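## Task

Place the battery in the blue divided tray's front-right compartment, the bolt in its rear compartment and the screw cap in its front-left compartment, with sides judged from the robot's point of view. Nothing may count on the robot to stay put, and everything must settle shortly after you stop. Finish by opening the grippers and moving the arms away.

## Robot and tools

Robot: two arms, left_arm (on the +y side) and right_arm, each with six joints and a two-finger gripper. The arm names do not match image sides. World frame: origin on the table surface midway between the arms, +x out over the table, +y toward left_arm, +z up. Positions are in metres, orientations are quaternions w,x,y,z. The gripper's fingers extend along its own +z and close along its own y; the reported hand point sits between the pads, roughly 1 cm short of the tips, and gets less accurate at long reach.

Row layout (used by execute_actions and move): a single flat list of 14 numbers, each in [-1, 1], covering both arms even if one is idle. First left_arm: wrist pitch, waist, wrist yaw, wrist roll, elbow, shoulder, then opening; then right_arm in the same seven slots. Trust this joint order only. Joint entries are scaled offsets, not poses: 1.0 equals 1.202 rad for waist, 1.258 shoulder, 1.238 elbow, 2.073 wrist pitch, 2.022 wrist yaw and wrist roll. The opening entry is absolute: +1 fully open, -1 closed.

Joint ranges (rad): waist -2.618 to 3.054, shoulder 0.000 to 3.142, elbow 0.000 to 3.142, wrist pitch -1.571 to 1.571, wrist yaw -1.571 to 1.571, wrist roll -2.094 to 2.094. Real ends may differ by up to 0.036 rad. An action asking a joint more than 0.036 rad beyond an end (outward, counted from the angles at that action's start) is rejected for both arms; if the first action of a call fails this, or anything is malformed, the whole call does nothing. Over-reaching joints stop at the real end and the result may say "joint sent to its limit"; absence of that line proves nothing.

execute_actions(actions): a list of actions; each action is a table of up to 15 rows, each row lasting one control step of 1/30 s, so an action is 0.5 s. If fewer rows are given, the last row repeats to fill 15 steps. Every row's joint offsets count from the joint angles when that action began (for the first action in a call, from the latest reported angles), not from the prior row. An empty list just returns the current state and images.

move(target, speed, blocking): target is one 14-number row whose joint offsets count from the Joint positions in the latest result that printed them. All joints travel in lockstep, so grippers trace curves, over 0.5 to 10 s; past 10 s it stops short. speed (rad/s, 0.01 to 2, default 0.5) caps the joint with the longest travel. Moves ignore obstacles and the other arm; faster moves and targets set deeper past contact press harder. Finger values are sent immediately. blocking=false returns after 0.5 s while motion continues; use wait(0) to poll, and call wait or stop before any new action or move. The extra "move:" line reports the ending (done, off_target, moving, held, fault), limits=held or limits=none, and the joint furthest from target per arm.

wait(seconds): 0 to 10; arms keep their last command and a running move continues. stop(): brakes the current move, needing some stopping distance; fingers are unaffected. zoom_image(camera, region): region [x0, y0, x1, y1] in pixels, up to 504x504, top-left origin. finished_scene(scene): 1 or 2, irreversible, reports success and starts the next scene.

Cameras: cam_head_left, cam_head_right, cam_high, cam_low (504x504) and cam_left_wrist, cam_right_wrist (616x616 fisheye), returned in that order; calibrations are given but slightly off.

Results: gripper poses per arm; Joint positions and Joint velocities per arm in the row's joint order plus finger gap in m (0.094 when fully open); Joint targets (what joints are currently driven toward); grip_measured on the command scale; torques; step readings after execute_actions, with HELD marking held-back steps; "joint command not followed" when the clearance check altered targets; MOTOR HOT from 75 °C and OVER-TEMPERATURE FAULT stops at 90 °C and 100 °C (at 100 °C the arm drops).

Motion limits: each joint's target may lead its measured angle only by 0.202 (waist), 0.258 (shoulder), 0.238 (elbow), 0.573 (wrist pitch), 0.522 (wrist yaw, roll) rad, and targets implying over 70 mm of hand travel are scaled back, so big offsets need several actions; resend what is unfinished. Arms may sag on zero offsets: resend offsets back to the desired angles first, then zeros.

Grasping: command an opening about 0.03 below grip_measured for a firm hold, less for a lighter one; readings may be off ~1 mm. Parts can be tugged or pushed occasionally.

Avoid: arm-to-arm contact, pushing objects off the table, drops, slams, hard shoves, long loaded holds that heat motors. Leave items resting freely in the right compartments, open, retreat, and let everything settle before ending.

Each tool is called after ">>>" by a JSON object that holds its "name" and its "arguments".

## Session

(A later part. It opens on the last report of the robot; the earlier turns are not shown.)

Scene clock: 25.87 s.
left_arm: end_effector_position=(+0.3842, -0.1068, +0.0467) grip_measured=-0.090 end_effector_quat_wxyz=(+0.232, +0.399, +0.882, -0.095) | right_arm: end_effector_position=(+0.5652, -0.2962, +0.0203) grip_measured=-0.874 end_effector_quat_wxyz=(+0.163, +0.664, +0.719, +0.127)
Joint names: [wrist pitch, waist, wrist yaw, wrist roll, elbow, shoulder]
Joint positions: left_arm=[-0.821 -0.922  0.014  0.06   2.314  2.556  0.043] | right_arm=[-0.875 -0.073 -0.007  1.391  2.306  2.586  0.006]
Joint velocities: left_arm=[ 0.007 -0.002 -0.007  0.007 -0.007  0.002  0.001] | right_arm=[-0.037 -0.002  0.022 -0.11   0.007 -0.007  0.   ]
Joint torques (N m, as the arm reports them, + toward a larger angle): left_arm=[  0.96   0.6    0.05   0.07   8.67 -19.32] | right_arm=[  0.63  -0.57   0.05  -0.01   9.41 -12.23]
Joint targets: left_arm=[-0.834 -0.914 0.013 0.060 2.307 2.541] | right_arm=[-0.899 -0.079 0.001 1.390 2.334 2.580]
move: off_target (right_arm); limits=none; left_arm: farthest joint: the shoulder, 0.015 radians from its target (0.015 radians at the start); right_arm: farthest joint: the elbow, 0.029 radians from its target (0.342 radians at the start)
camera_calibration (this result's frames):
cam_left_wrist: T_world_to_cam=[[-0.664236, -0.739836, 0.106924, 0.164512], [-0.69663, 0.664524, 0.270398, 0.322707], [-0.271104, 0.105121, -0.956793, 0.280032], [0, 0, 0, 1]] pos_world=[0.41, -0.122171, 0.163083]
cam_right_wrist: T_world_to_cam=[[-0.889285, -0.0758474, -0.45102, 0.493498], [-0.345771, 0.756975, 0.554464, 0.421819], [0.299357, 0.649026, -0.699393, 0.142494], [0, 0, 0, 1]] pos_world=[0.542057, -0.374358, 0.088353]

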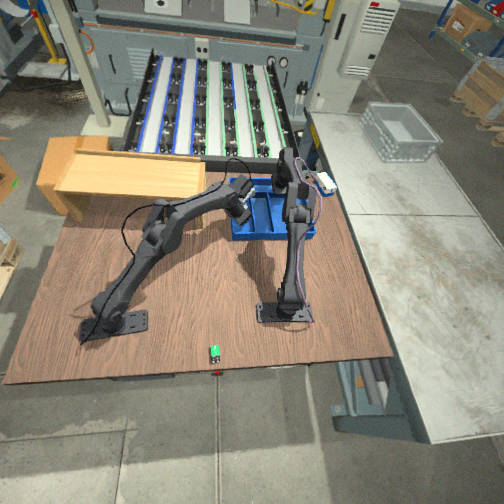

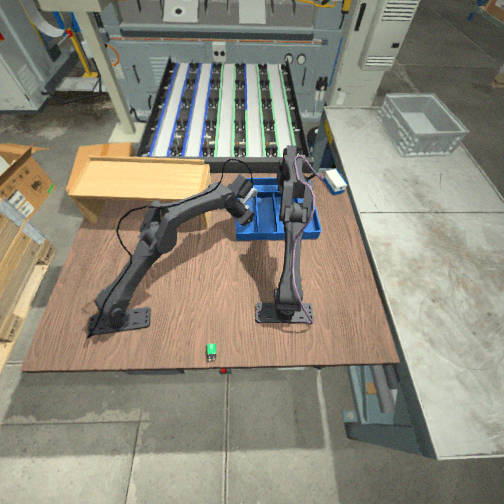

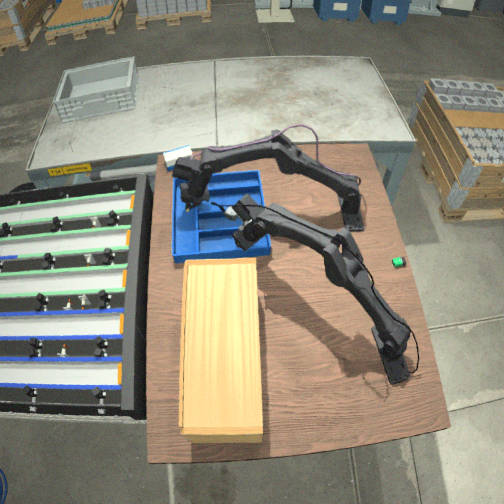

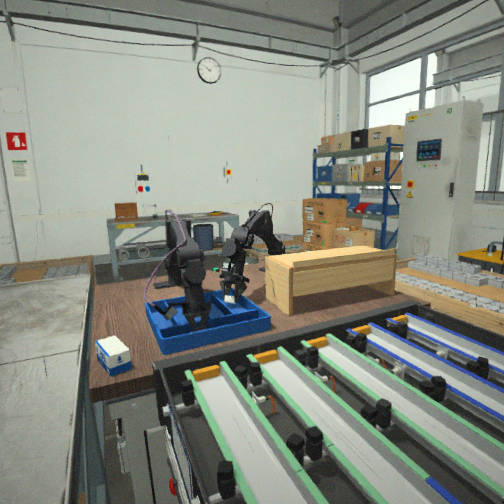

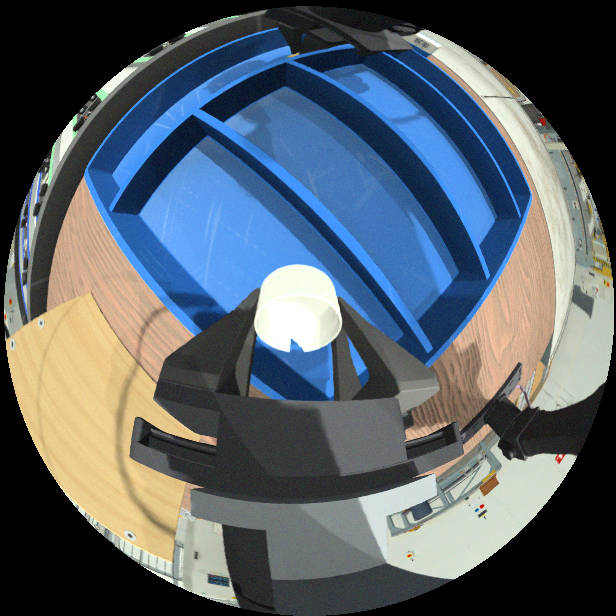

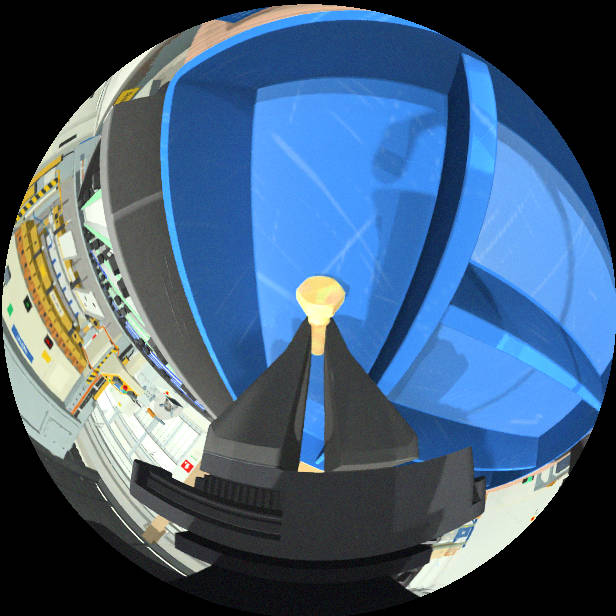

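>>> {"name": "move", "arguments": {"target": [-0.01,0.005,0,0,0.0,0.028,-0.125,-0.01,-0.005,0.004,0,0.02,-0.004,-0.65], "speed": 0.15}}

Scene clock: 26.70 s.
left_arm: end_effector_position=(+0.3844, -0.1071, +0.0445) grip_measured=-0.090 end_effector_quat_wxyz=(+0.232, +0.399, +0.882, -0.095) | right_arm: end_effector_position=(+0.5673, -0.2962, +0.0213) grip_measured=-0.653 end_effector_quat_wxyz=(+0.166, +0.663, +0.718, +0.130)
Joint names: [wrist pitch, waist, wrist yaw, wrist roll, elbow, shoulder]
Joint positions: left_arm=[-0.817 -0.922  0.014  0.06   2.314  2.56   0.043] | right_arm=[-0.865 -0.073 -0.008  1.393  2.306  2.586  0.016]
Joint velocities: left_arm=[-0.007 -0.002  0.051  0.037  0.002  0.017  0.   ] | right_arm=[-0.051 -0.012 -0.037 -0.051  0.002  0.002  0.001]
Joint torques (N m, as the arm reports them, + toward a larger angle): left_arm=[  0.85   0.55   0.05   0.03   8.93 -15.26] | right_arm=[  0.61  -0.52   0.04  -0.01   9.1  -12.08]
Joint targets: left_arm=[-0.841 -0.916 0.014 0.060 2.314 2.592] | right_arm=[-0.896 -0.079 0.001 1.391 2.330 2.581]
move: off_target (left_arm, right_arm); limits=none; left_arm: farthest joint: the shoulder, 0.031 radians from its target (0.035 radians at the start); right_arm: farthest joint: the wrist pitch, 0.030 radians from its target (0.021 radians at the start)
camera_calibration (this result's frames):
cam_left_wrist: T_world_to_cam=[[-0.664261, -0.739775, 0.107194, 0.164657], [-0.696224, 0.664497, 0.271507, 0.323413], [-0.272084, 0.10572, -0.956448, 0.278516], [0, 0, 0, 1]] pos_world=[0.410322, -0.122543, 0.160927]
cam_right_wrist: T_world_to_cam=[[-0.885011, -0.0743482, -0.459595, 0.494057], [-0.350009, 0.757193, 0.551499, 0.424628], [0.306999, 0.648946, -0.696147, 0.138146], [0, 0, 0, 1]] pos_world=[0.543459, -0.374442, 0.0890534]

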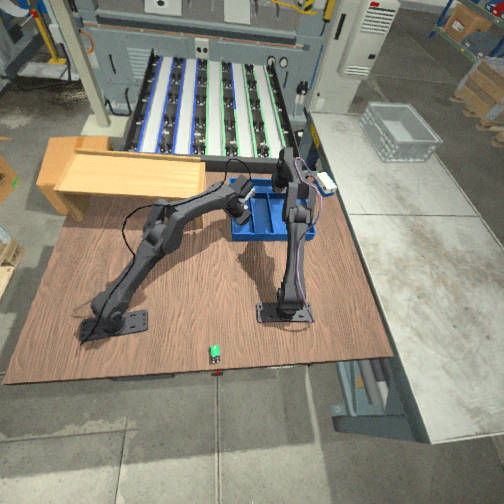

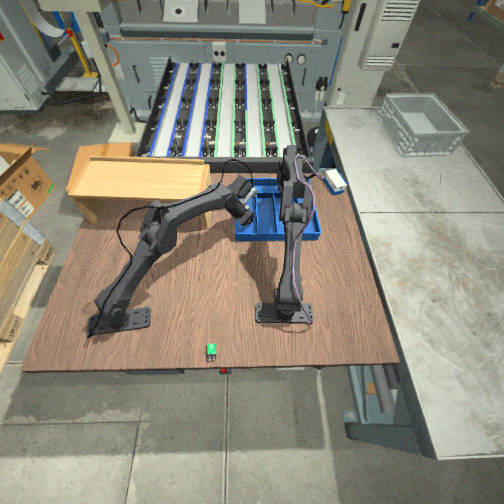

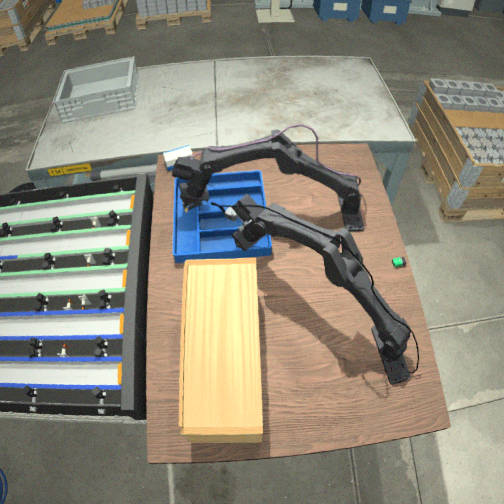

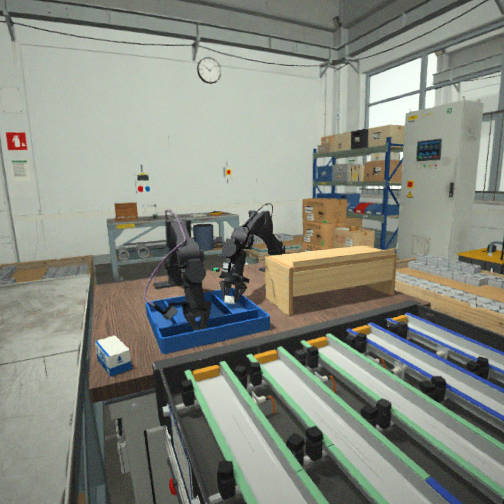

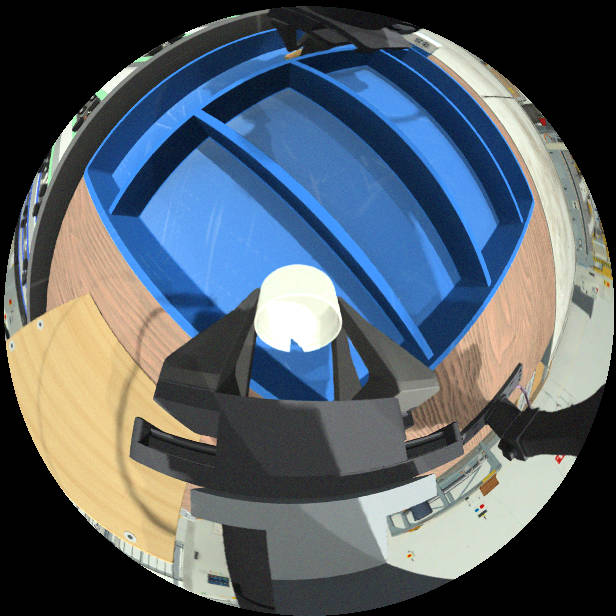

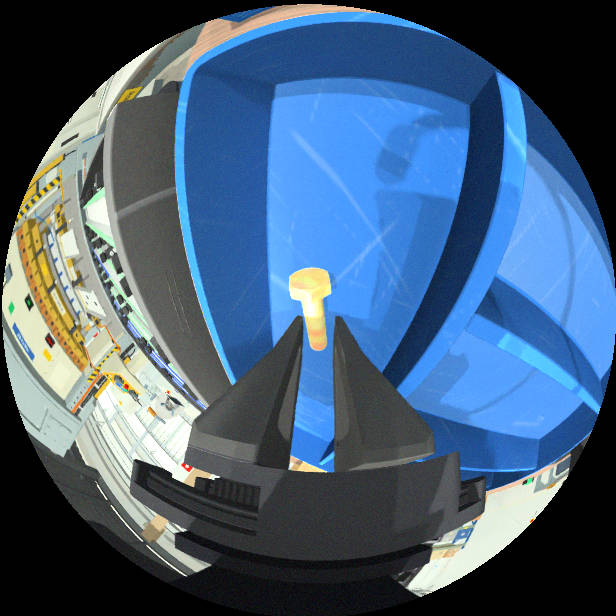

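>>> {"name": "zoom_image", "arguments": {"camera": "cam_low", "region": [130, 240, 290, 360]}}

>>> {"name": "zoom_image", "arguments": {"camera": "cam_high", "region": [150, 140, 310, 280]}}

Region (130, 240, 290, 360) of cam_low's 504x504 image, scaled by 3.150, with more detail than that image has; it fills the top 378 rows of this view, and the rest is white.

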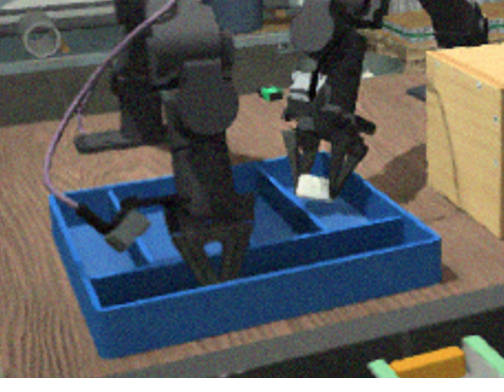

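Region (150, 140, 310, 280) of cam_high's 504x504 image, scaled by 3.150, with more detail than that image has; it fills the top 441 rows of this view, and the rest is white.

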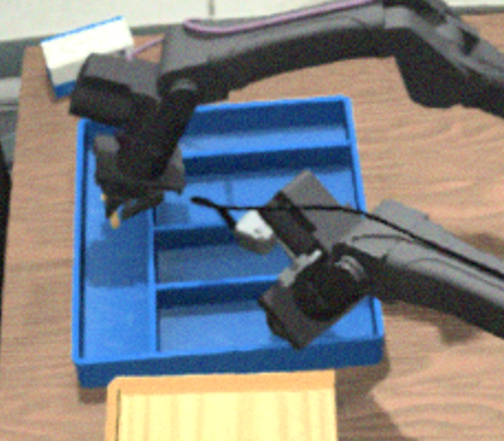

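>>> {"name": "move", "arguments": {"target": [0.0,0.0,0,0,0.0,-0.005,0.1,0.04,-0.005,0.004,0,-0.2,-0.23,-0.65], "speed": 0.6}}

Scene clock: 29.63 s.
left_arm: end_effector_position=(+0.3854, -0.1084, +0.0454) grip_measured=+0.098 end_effector_quat_wxyz=(+0.235, +0.399, +0.881, -0.097) | right_arm: end_effector_position=(+0.5448, -0.2939, +0.0951) grip_measured=-0.653 end_effector_quat_wxyz=(+0.205, +0.655, +0.709, +0.160)
Joint names: [wrist pitch, waist, wrist yaw, wrist roll, elbow, shoulder]
Joint positions: left_arm=[-0.81  -0.922  0.015  0.06   2.314  2.56   0.052] | right_arm=[-0.793 -0.073 -0.009  1.393  2.064  2.316  0.016]
Joint velocities: left_arm=[-0.007 -0.002  0.022 -0.066 -0.027  0.022 -0.001] | right_arm=[-0.022  0.002  0.066  0.007 -0.002 -0.002  0.   ]
Joint torques (N m, as the arm reports them, + toward a larger angle): left_arm=[  1.06   0.2    0.03   0.05   8.89 -18.7 ] | right_arm=[  1.2   -0.54   0.08   0.     6.38 -11.88]
Joint targets: left_arm=[-0.817 -0.922 0.014 0.060 2.314 2.554] | right_arm=[-0.783 -0.079 -0.000 1.393 2.058 2.297]
move: done; limits=none; left_arm: farthest joint: the shoulder, 0.007 radians from its target (0.007 radians at the start); right_arm: farthest joint: the shoulder, 0.019 radians from its target (0.289 radians at the start)
camera_calibration (this result's frames):
cam_left_wrist: T_world_to_cam=[[-0.665151, -0.738774, 0.108568, 0.164665], [-0.697036, 0.66645, 0.264548, 0.325522], [-0.267796, 0.100288, -0.958242, 0.277594], [0, 0, 0, 1]] pos_world=[0.410766, -0.123133, 0.162009]
cam_right_wrist: T_world_to_cam=[[-0.834019, -0.0787443, -0.546087, 0.487384], [-0.403285, 0.762462, 0.505978, 0.409134], [0.376528, 0.642224, -0.667664, 0.15238], [0, 0, 0, 1]] pos_world=[0.51411, -0.371433, 0.16088]

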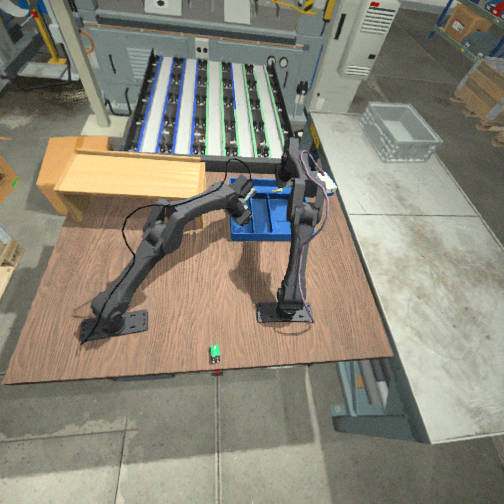

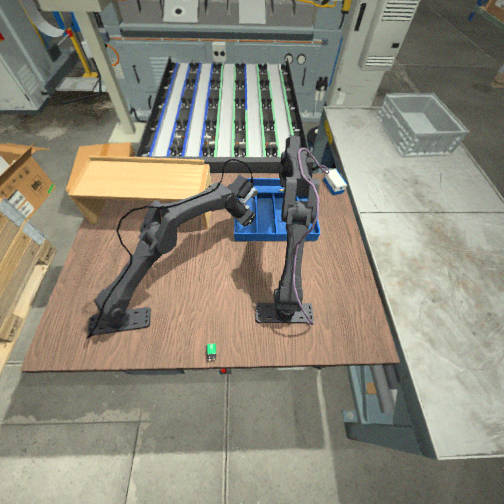

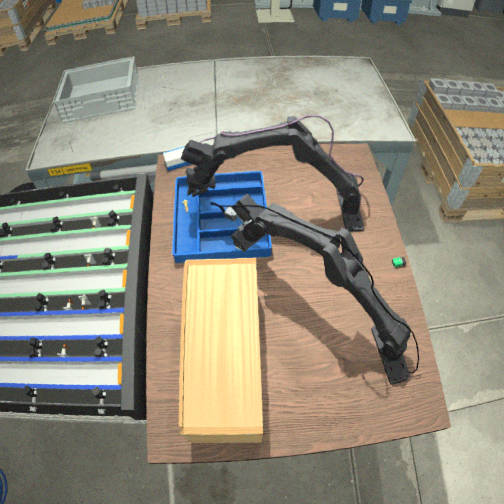

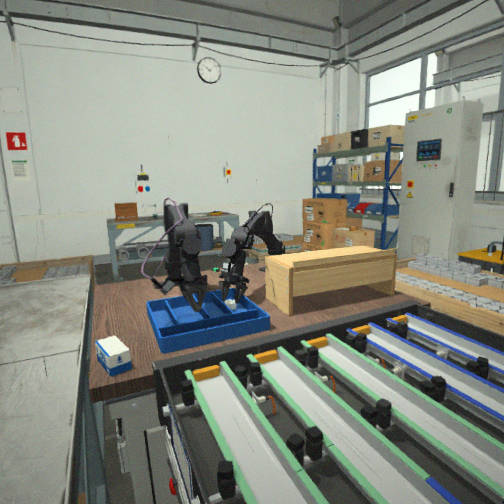

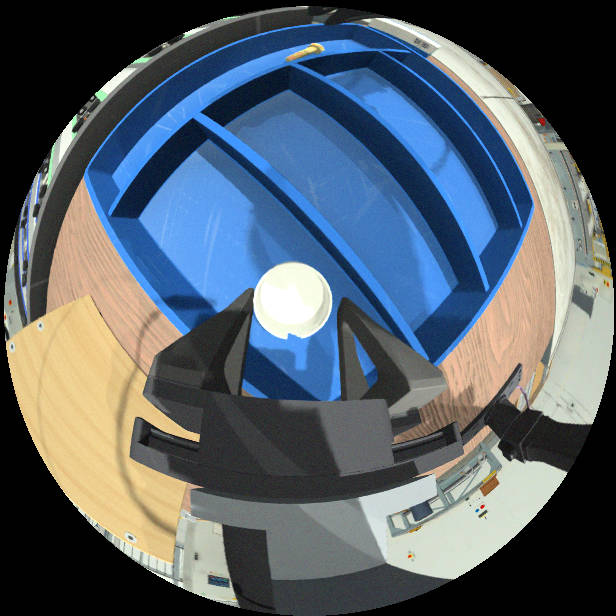

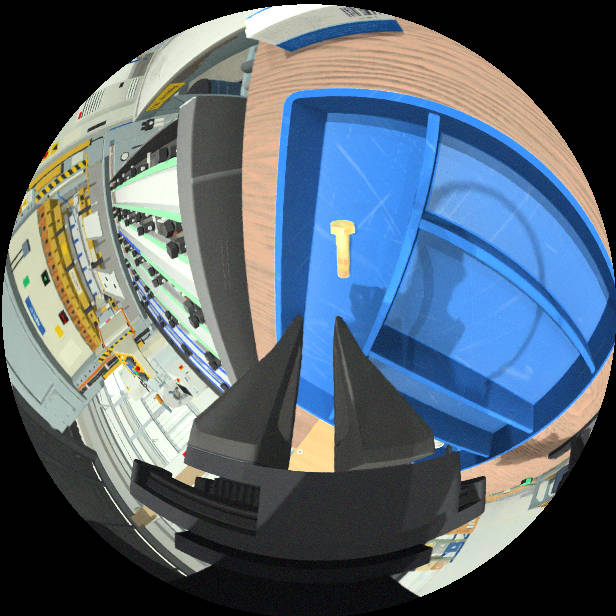

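>>> {"name": "move", "arguments": {"target": [0.0,0.0,0,0,-0.82,-0.84,0.1,-0.15,0.3,0.004,-1.0,-0.70,-0.53,-0.2], "speed": 1.2}}

Scene clock: 32.90 s.
left_arm: end_effector_position=(+0.2278, +0.0493, +0.1805) grip_measured=+0.098 end_effector_quat_wxyz=(+0.257, +0.396, +0.875, -0.105) | right_arm: end_effector_position=(+0.2553, -0.1628, +0.0743) grip_measured=-0.202 end_effector_quat_wxyz=(+0.000, -0.423, +0.906, +0.004)
Joint names: [wrist pitch, waist, wrist yaw, wrist roll, elbow, shoulder]
Joint positions: left_arm=[-0.8   -0.922  0.015  0.06   1.315  1.522  0.052] | right_arm=[-1.098  0.279 -0.008 -0.623  1.206  1.679  0.037]
Joint velocities: left_arm=[ 0.022 -0.002 -0.051 -0.022 -0.017  0.022  0.   ] | right_arm=[-0.037  0.002  0.007  0.051 -0.002 -0.007 -0.001]
Joint torques (N m, as the arm reports them, + toward a larger angle): left_arm=[ 1.08  0.    0.07  0.02  7.52 -9.66] | right_arm=[ 0.1   0.67  0.06 -0.09  5.32 -7.23]
Joint targets: left_arm=[-0.810 -0.922 0.015 0.060 1.299 1.504] | right_arm=[-1.104 0.287 -0.001 -0.629 1.198 1.649]
move: off_target (right_arm); limits=none; left_arm: farthest joint: the shoulder, 0.019 radians from its target (1.057 radians at the start); right_arm: farthest joint: the shoulder, 0.030 radians from its target (0.666 radians at the start)
camera_calibration (this result's frames):
cam_left_wrist: T_world_to_cam=[[-0.669031, -0.734893, 0.111038, 0.161878], [-0.705529, 0.674944, 0.216057, 0.0850885], [-0.233723, 0.0662087, -0.970046, 0.345011], [0, 0, 0, 1]] pos_world=[0.248971, 0.03869, 0.298318]
cam_right_wrist: T_world_to_cam=[[0.756885, -0.650345, -0.0646258, -0.290149], [-0.451232, -0.591551, 0.668175, -0.0172799], [-0.472774, -0.47657, -0.741193, 0.203464], [0, 0, 0, 1]] pos_world=[0.308005, -0.101954, 0.143601]

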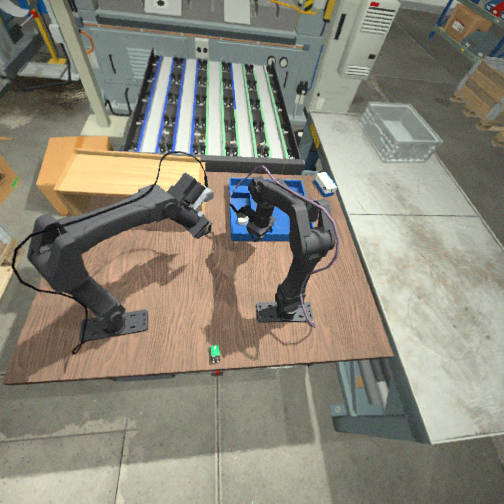

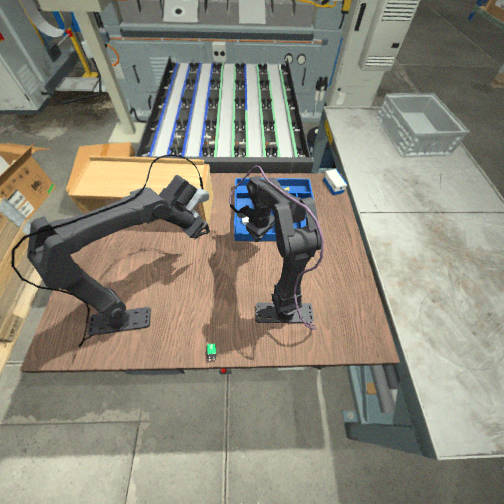

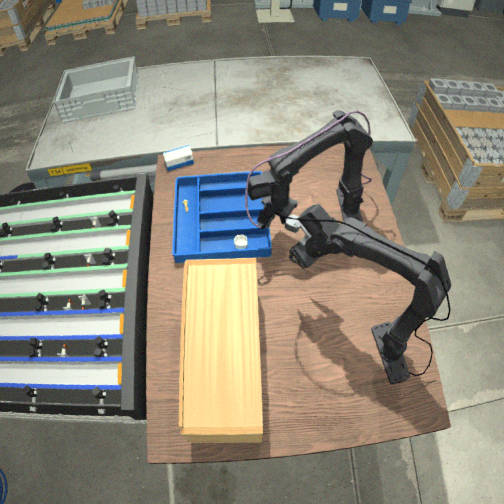

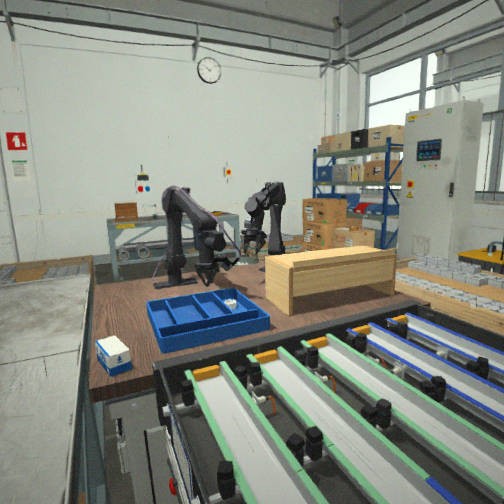

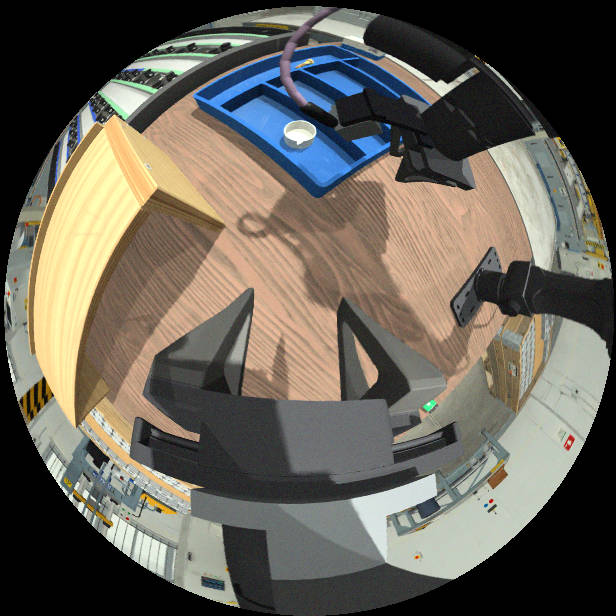

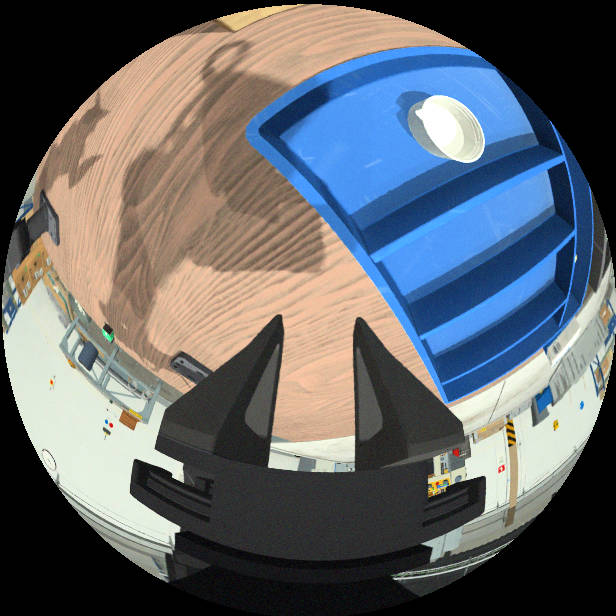

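>>> {"name": "move", "arguments": {"target": [0.0,0.93,0,0,-0.3,-0.4,0.1,-0.003,1.0,0.004,-0.22,-0.005,-0.024,-0.2], "speed": 1.2}}

Scene clock: 35.00 s.
left_arm: end_effector_position=(+0.2332, +0.4210, +0.1963) grip_measured=+0.099 end_effector_quat_wxyz=(+0.339, -0.122, +0.931, +0.060) | right_arm: end_effector_position=(+0.0056, +0.0534, +0.0743) grip_measured=-0.202 end_effector_quat_wxyz=(+0.000, +0.951, -0.309, +0.001)
Joint names: [wrist pitch, waist, wrist yaw, wrist roll, elbow, shoulder]
Joint positions: left_arm=[-0.785  0.189  0.014  0.06   0.959  1.042  0.052] | right_arm=[-1.098  1.48   0.002 -1.061  1.206  1.679  0.037]
Joint velocities: left_arm=[ 0.022 -0.017 -0.051 -0.007 -0.027 -0.002 -0.   ] | right_arm=[-0.051 -0.002 -0.007 -0.051  0.007  0.017  0.   ]
Joint torques (N m, as the arm reports them, + toward a larger angle): left_arm=[ 1.28  0.5   0.1   0.05  7.67 -5.04] | right_arm=[ 0.09 -0.06 -0.04 -0.1   5.47 -7.25]
Joint targets: left_arm=[-0.800 0.196 0.015 0.060 0.943 1.019] | right_arm=[-1.104 1.481 -0.000 -1.067 1.200 1.649]
move: off_target (left_arm, right_arm); limits=none; left_arm: farthest joint: the shoulder, 0.023 radians from its target (0.503 radians at the start); right_arm: farthest joint: the shoulder, 0.030 radians from its target (0.030 radians at the start)
camera_calibration (this result's frames):
cam_left_wrist: T_world_to_cam=[[0.347558, -0.930548, 0.115258, 0.28146], [-0.937023, -0.340164, 0.079223, 0.342791], [-0.0345141, -0.135534, -0.990171, 0.379441], [0, 0, 0, 1]] pos_world=[0.236475, 0.429945, 0.316114]
cam_right_wrist: T_world_to_cam=[[0.597365, 0.799939, -0.0570337, -0.0376448], [0.614708, -0.411045, 0.673183, -0.0180583], [0.515062, -0.437195, -0.737273, 0.180495], [0, 0, 0, 1]] pos_world=[-0.0593778, 0.101602, 0.143083]

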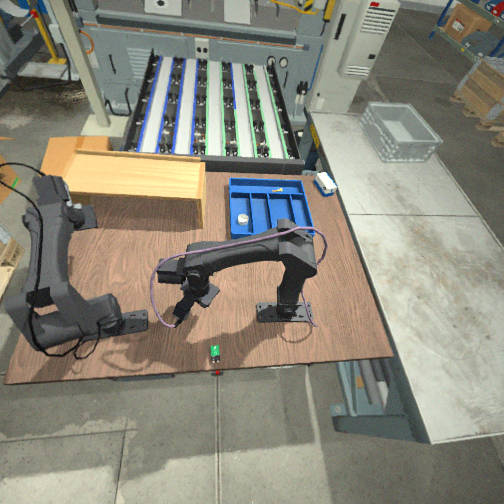

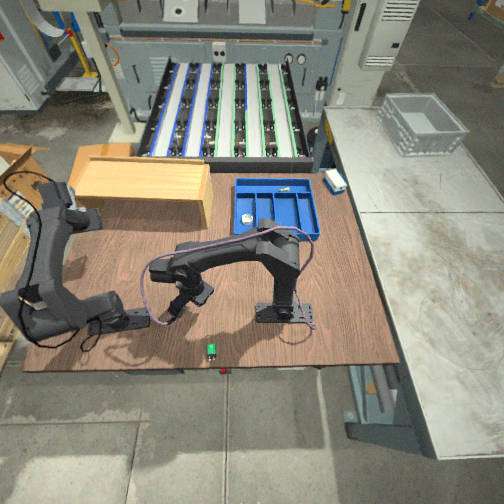

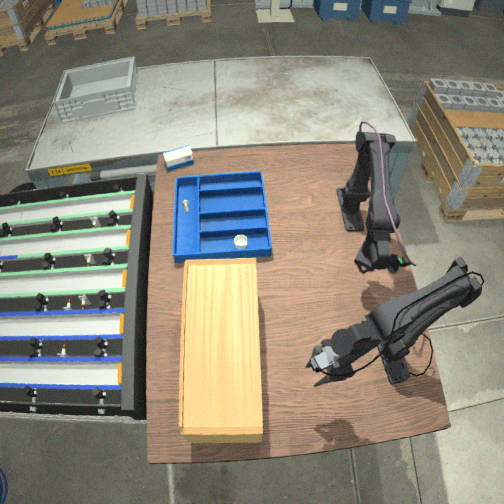

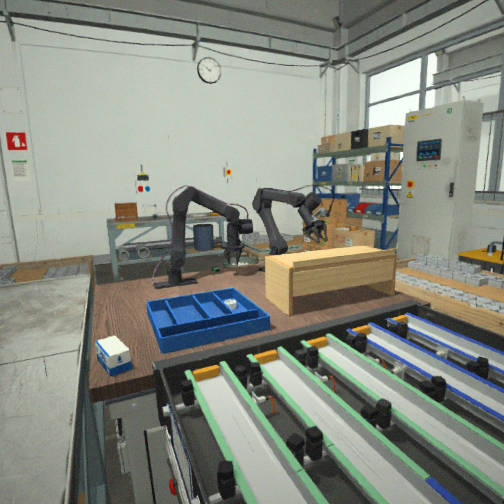

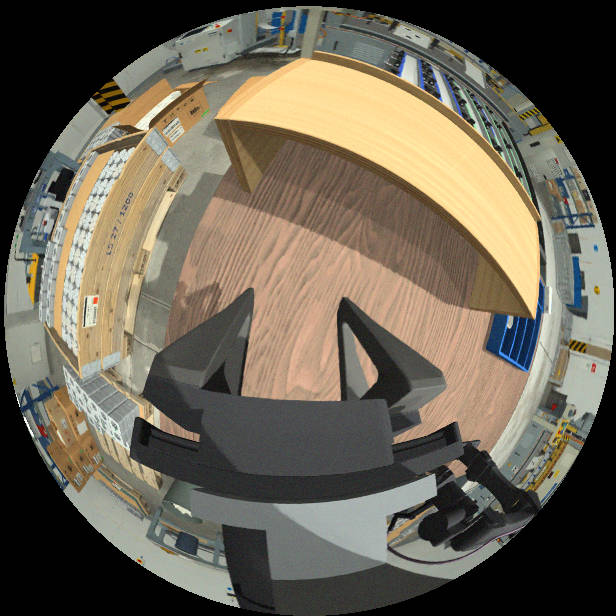

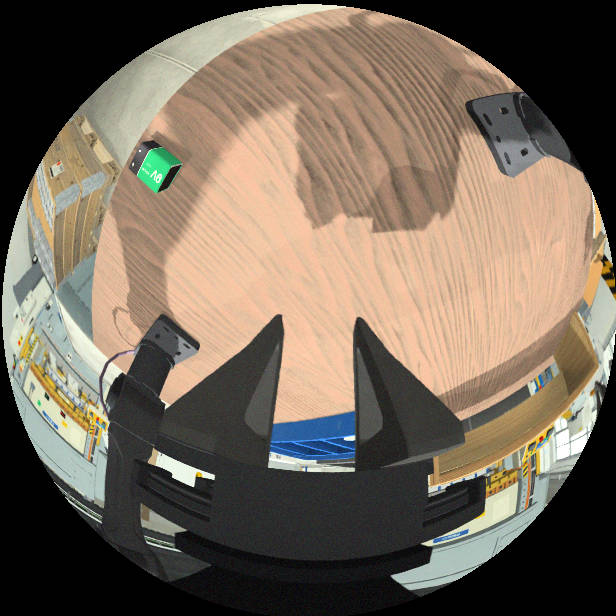

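>>> {"name": "move", "arguments": {"target": [0.0,0.0,0,0,0,-0.01,0.1,0.058,0.455,0.0,-0.045,-0.097,0.0,-0.2], "speed": 0.9}}

Scene clock: 36.70 s.
left_arm: end_effector_position=(+0.2335, +0.4211, +0.1966) grip_measured=+0.099 end_effector_quat_wxyz=(+0.340, -0.122, +0.931, +0.060) | right_arm: end_effector_position=(-0.1459, +0.0212, +0.0473) grip_measured=-0.202 end_effector_quat_wxyz=(+0.000, +1.000, +0.001, +0.005)
Joint names: [wrist pitch, waist, wrist yaw, wrist roll, elbow, shoulder]
Joint positions: left_arm=[-0.784  0.189  0.014  0.06   0.959  1.042  0.052] | right_arm=[-0.989  2.025  0.008 -1.147  1.094  1.679  0.037]
Joint velocities: left_arm=[-0.037  0.012 -0.022 -0.022  0.007 -0.002 -0.001] | right_arm=[-0.051  0.002  0.037 -0.037 -0.017  0.002 -0.001]
Joint torques (N m, as the arm reports them, + toward a larger angle): left_arm=[ 1.39 -0.03  0.03  0.05  9.18 -3.94] | right_arm=[ 0.31  0.21 -0.06 -0.03  5.09 -5.13]
Joint targets: left_arm=[-0.785 0.189 0.014 0.060 0.959 1.030] | right_arm=[-0.978 2.027 0.002 -1.153 1.086 1.679]
move: done; limits=none; left_arm: farthest joint: the shoulder, 0.013 radians from its target (0.013 radians at the start); right_arm: farthest joint: the wrist pitch, 0.012 radians from its target (0.120 radians at the start)
camera_calibration (this result's frames):
cam_left_wrist: T_world_to_cam=[[0.347349, -0.930618, 0.115319, 0.28148], [-0.937165, -0.340211, 0.0773219, 0.343554], [-0.0327244, -0.13493, -0.990315, 0.379128], [0, 0, 0, 1]] pos_world=[0.236602, 0.429987, 0.316432]
cam_right_wrist: T_world_to_cam=[[0.0112187, 0.998269, -0.0577376, -0.0125613], [0.734106, 0.0309829, 0.678327, 0.0878153], [0.678942, -0.0499955, -0.732488, 0.240013], [0, 0, 0, 1]] pos_world=[-0.22728, 0.0218184, 0.115514]

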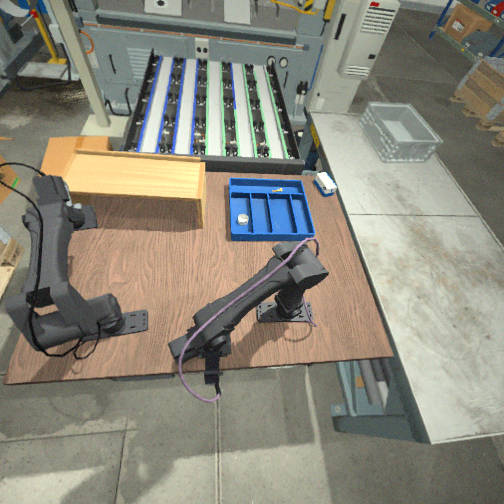

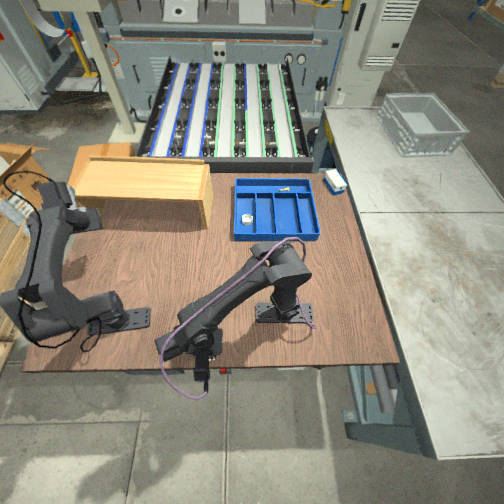

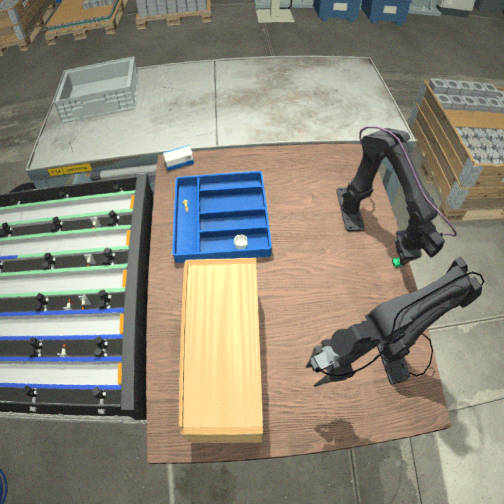

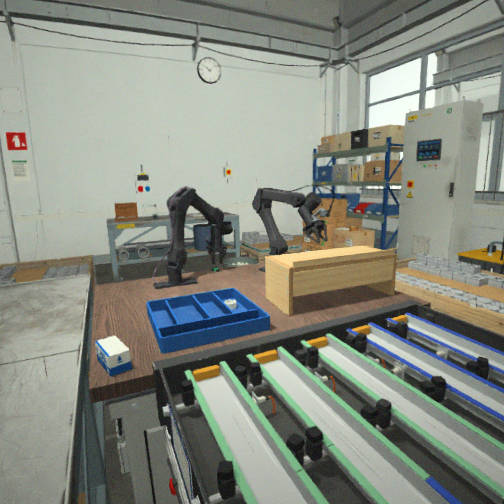

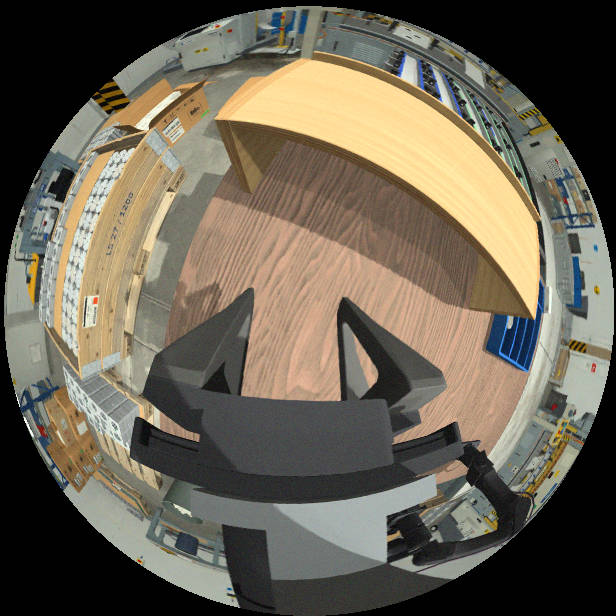

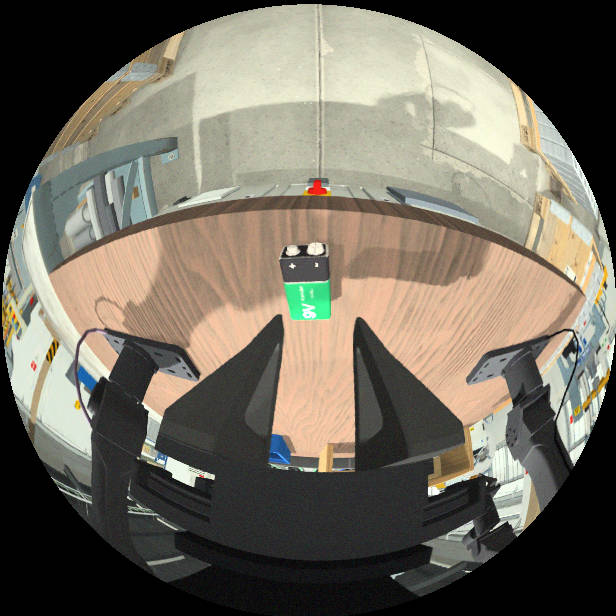

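>>> {"name": "zoom_image", "arguments": {"camera": "cam_right_wrist", "region": [240, 200, 400, 360]}}

Region (240, 200, 400, 360) of cam_right_wrist's 616x616 image, scaled by 3.150, with more detail than that image has.

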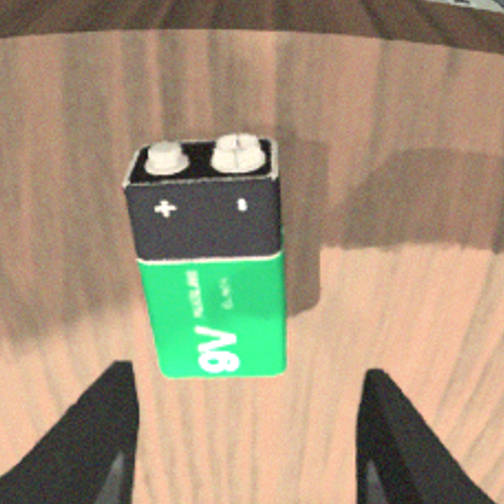

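>>> {"name": "move", "arguments": {"target": [0.0,0.0,0,0,0,-0.01,0.1,0.079,0.021,0.0,-0.024,-0.095,0.033,0.0], "speed": 0.25}}

Scene clock: 38.67 s.
left_arm: end_effector_position=(+0.2338, +0.4212, +0.1968) grip_measured=+0.099 end_effector_quat_wxyz=(+0.340, -0.122, +0.930, +0.060) | right_arm: end_effector_position=(-0.1482, +0.0156, +0.0119) grip_measured=-0.003 end_effector_quat_wxyz=(-0.002, +1.000, +0.030, +0.004)
Joint names: [wrist pitch, waist, wrist yaw, wrist roll, elbow, shoulder]
Joint positions: left_arm=[-0.782  0.189  0.014  0.06   0.959  1.042  0.052] | right_arm=[-0.837  2.041  0.008 -1.19   0.984  1.717  0.047]
Joint velocities: left_arm=[-0.051 -0.017 -0.051 -0.022  0.012 -0.002  0.   ] | right_arm=[-0.022  0.002  0.022  0.007 -0.012 -0.012 -0.   ]
Joint torques (N m, as the arm reports them, + toward a larger angle): left_arm=[ 1.41 -0.09  0.05  0.06  9.41 -3.85] | right_arm=[ 0.26  0.74  0.01 -0.05  4.84 -4.93]
Joint targets: left_arm=[-0.784 0.189 0.014 0.060 0.959 1.030] | right_arm=[-0.826 2.050 0.008 -1.195 0.976 1.721]
move: done; limits=none; left_arm: farthest joint: the shoulder, 0.013 radians from its target (0.013 radians at the start); right_arm: farthest joint: the wrist pitch, 0.012 radians from its target (0.164 radians at the start)
camera_calibration (this result's frames):
cam_left_wrist: T_world_to_cam=[[0.347183, -0.930674, 0.115367, 0.281496], [-0.937275, -0.340249, 0.0758009, 0.344164], [-0.0312925, -0.134447, -0.990427, 0.378876], [0, 0, 0, 1]] pos_world=[0.236702, 0.430021, 0.316686]
cam_right_wrist: T_world_to_cam=[[-0.0471397, 0.997433, -0.0539084, -0.0177336], [0.732373, 0.0712118, 0.677169, 0.112791], [0.67927, -0.00755955, -0.73385, 0.214807], [0, 0, 0, 1]] pos_world=[-0.229353, 0.0112799, 0.0803014]

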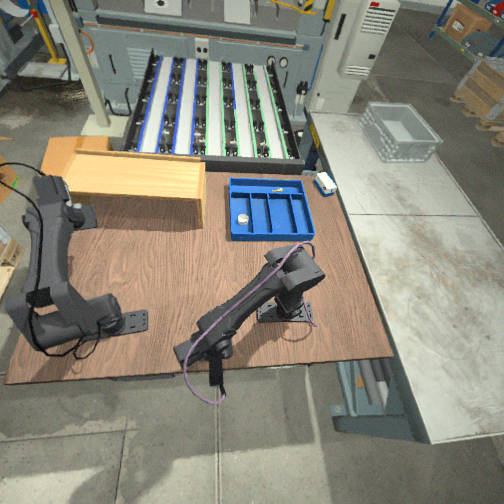

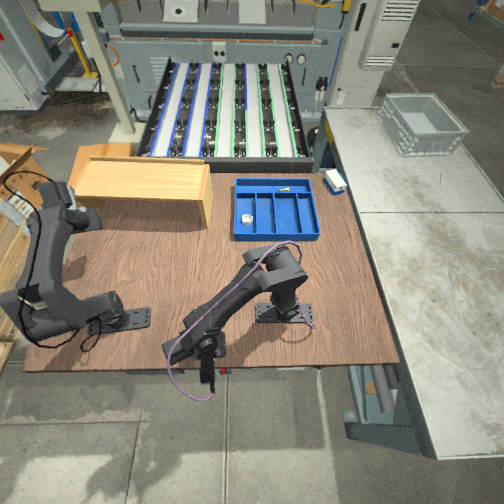

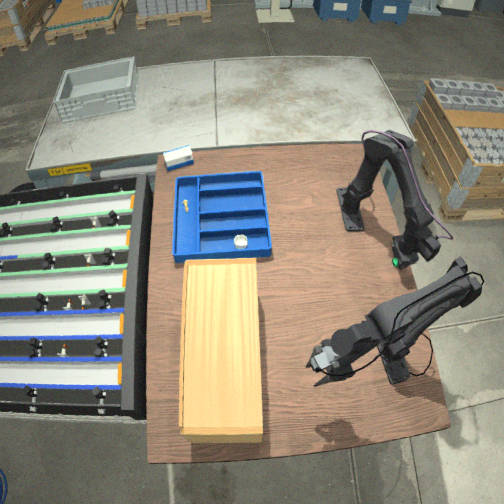

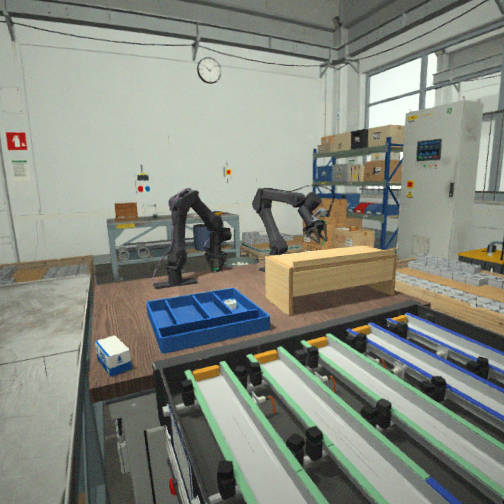

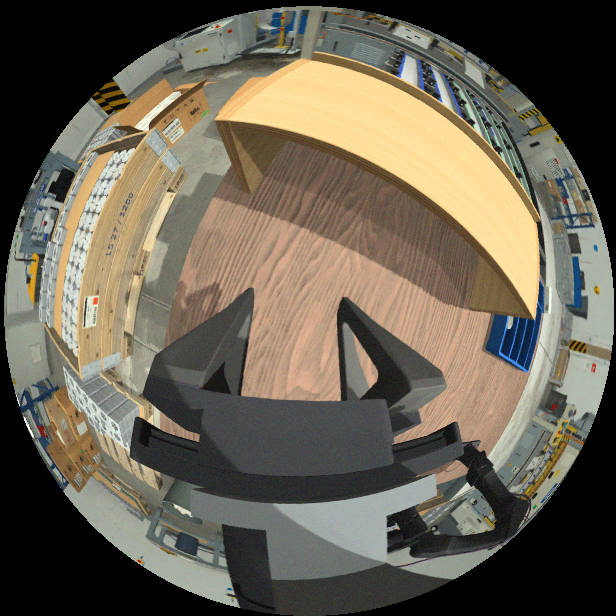

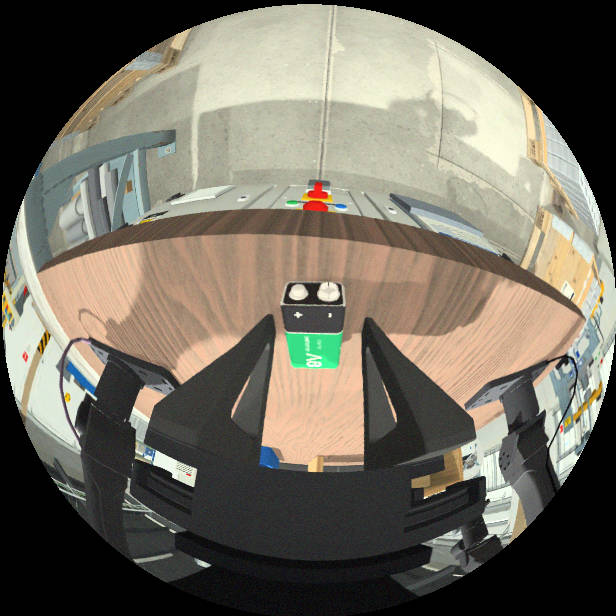

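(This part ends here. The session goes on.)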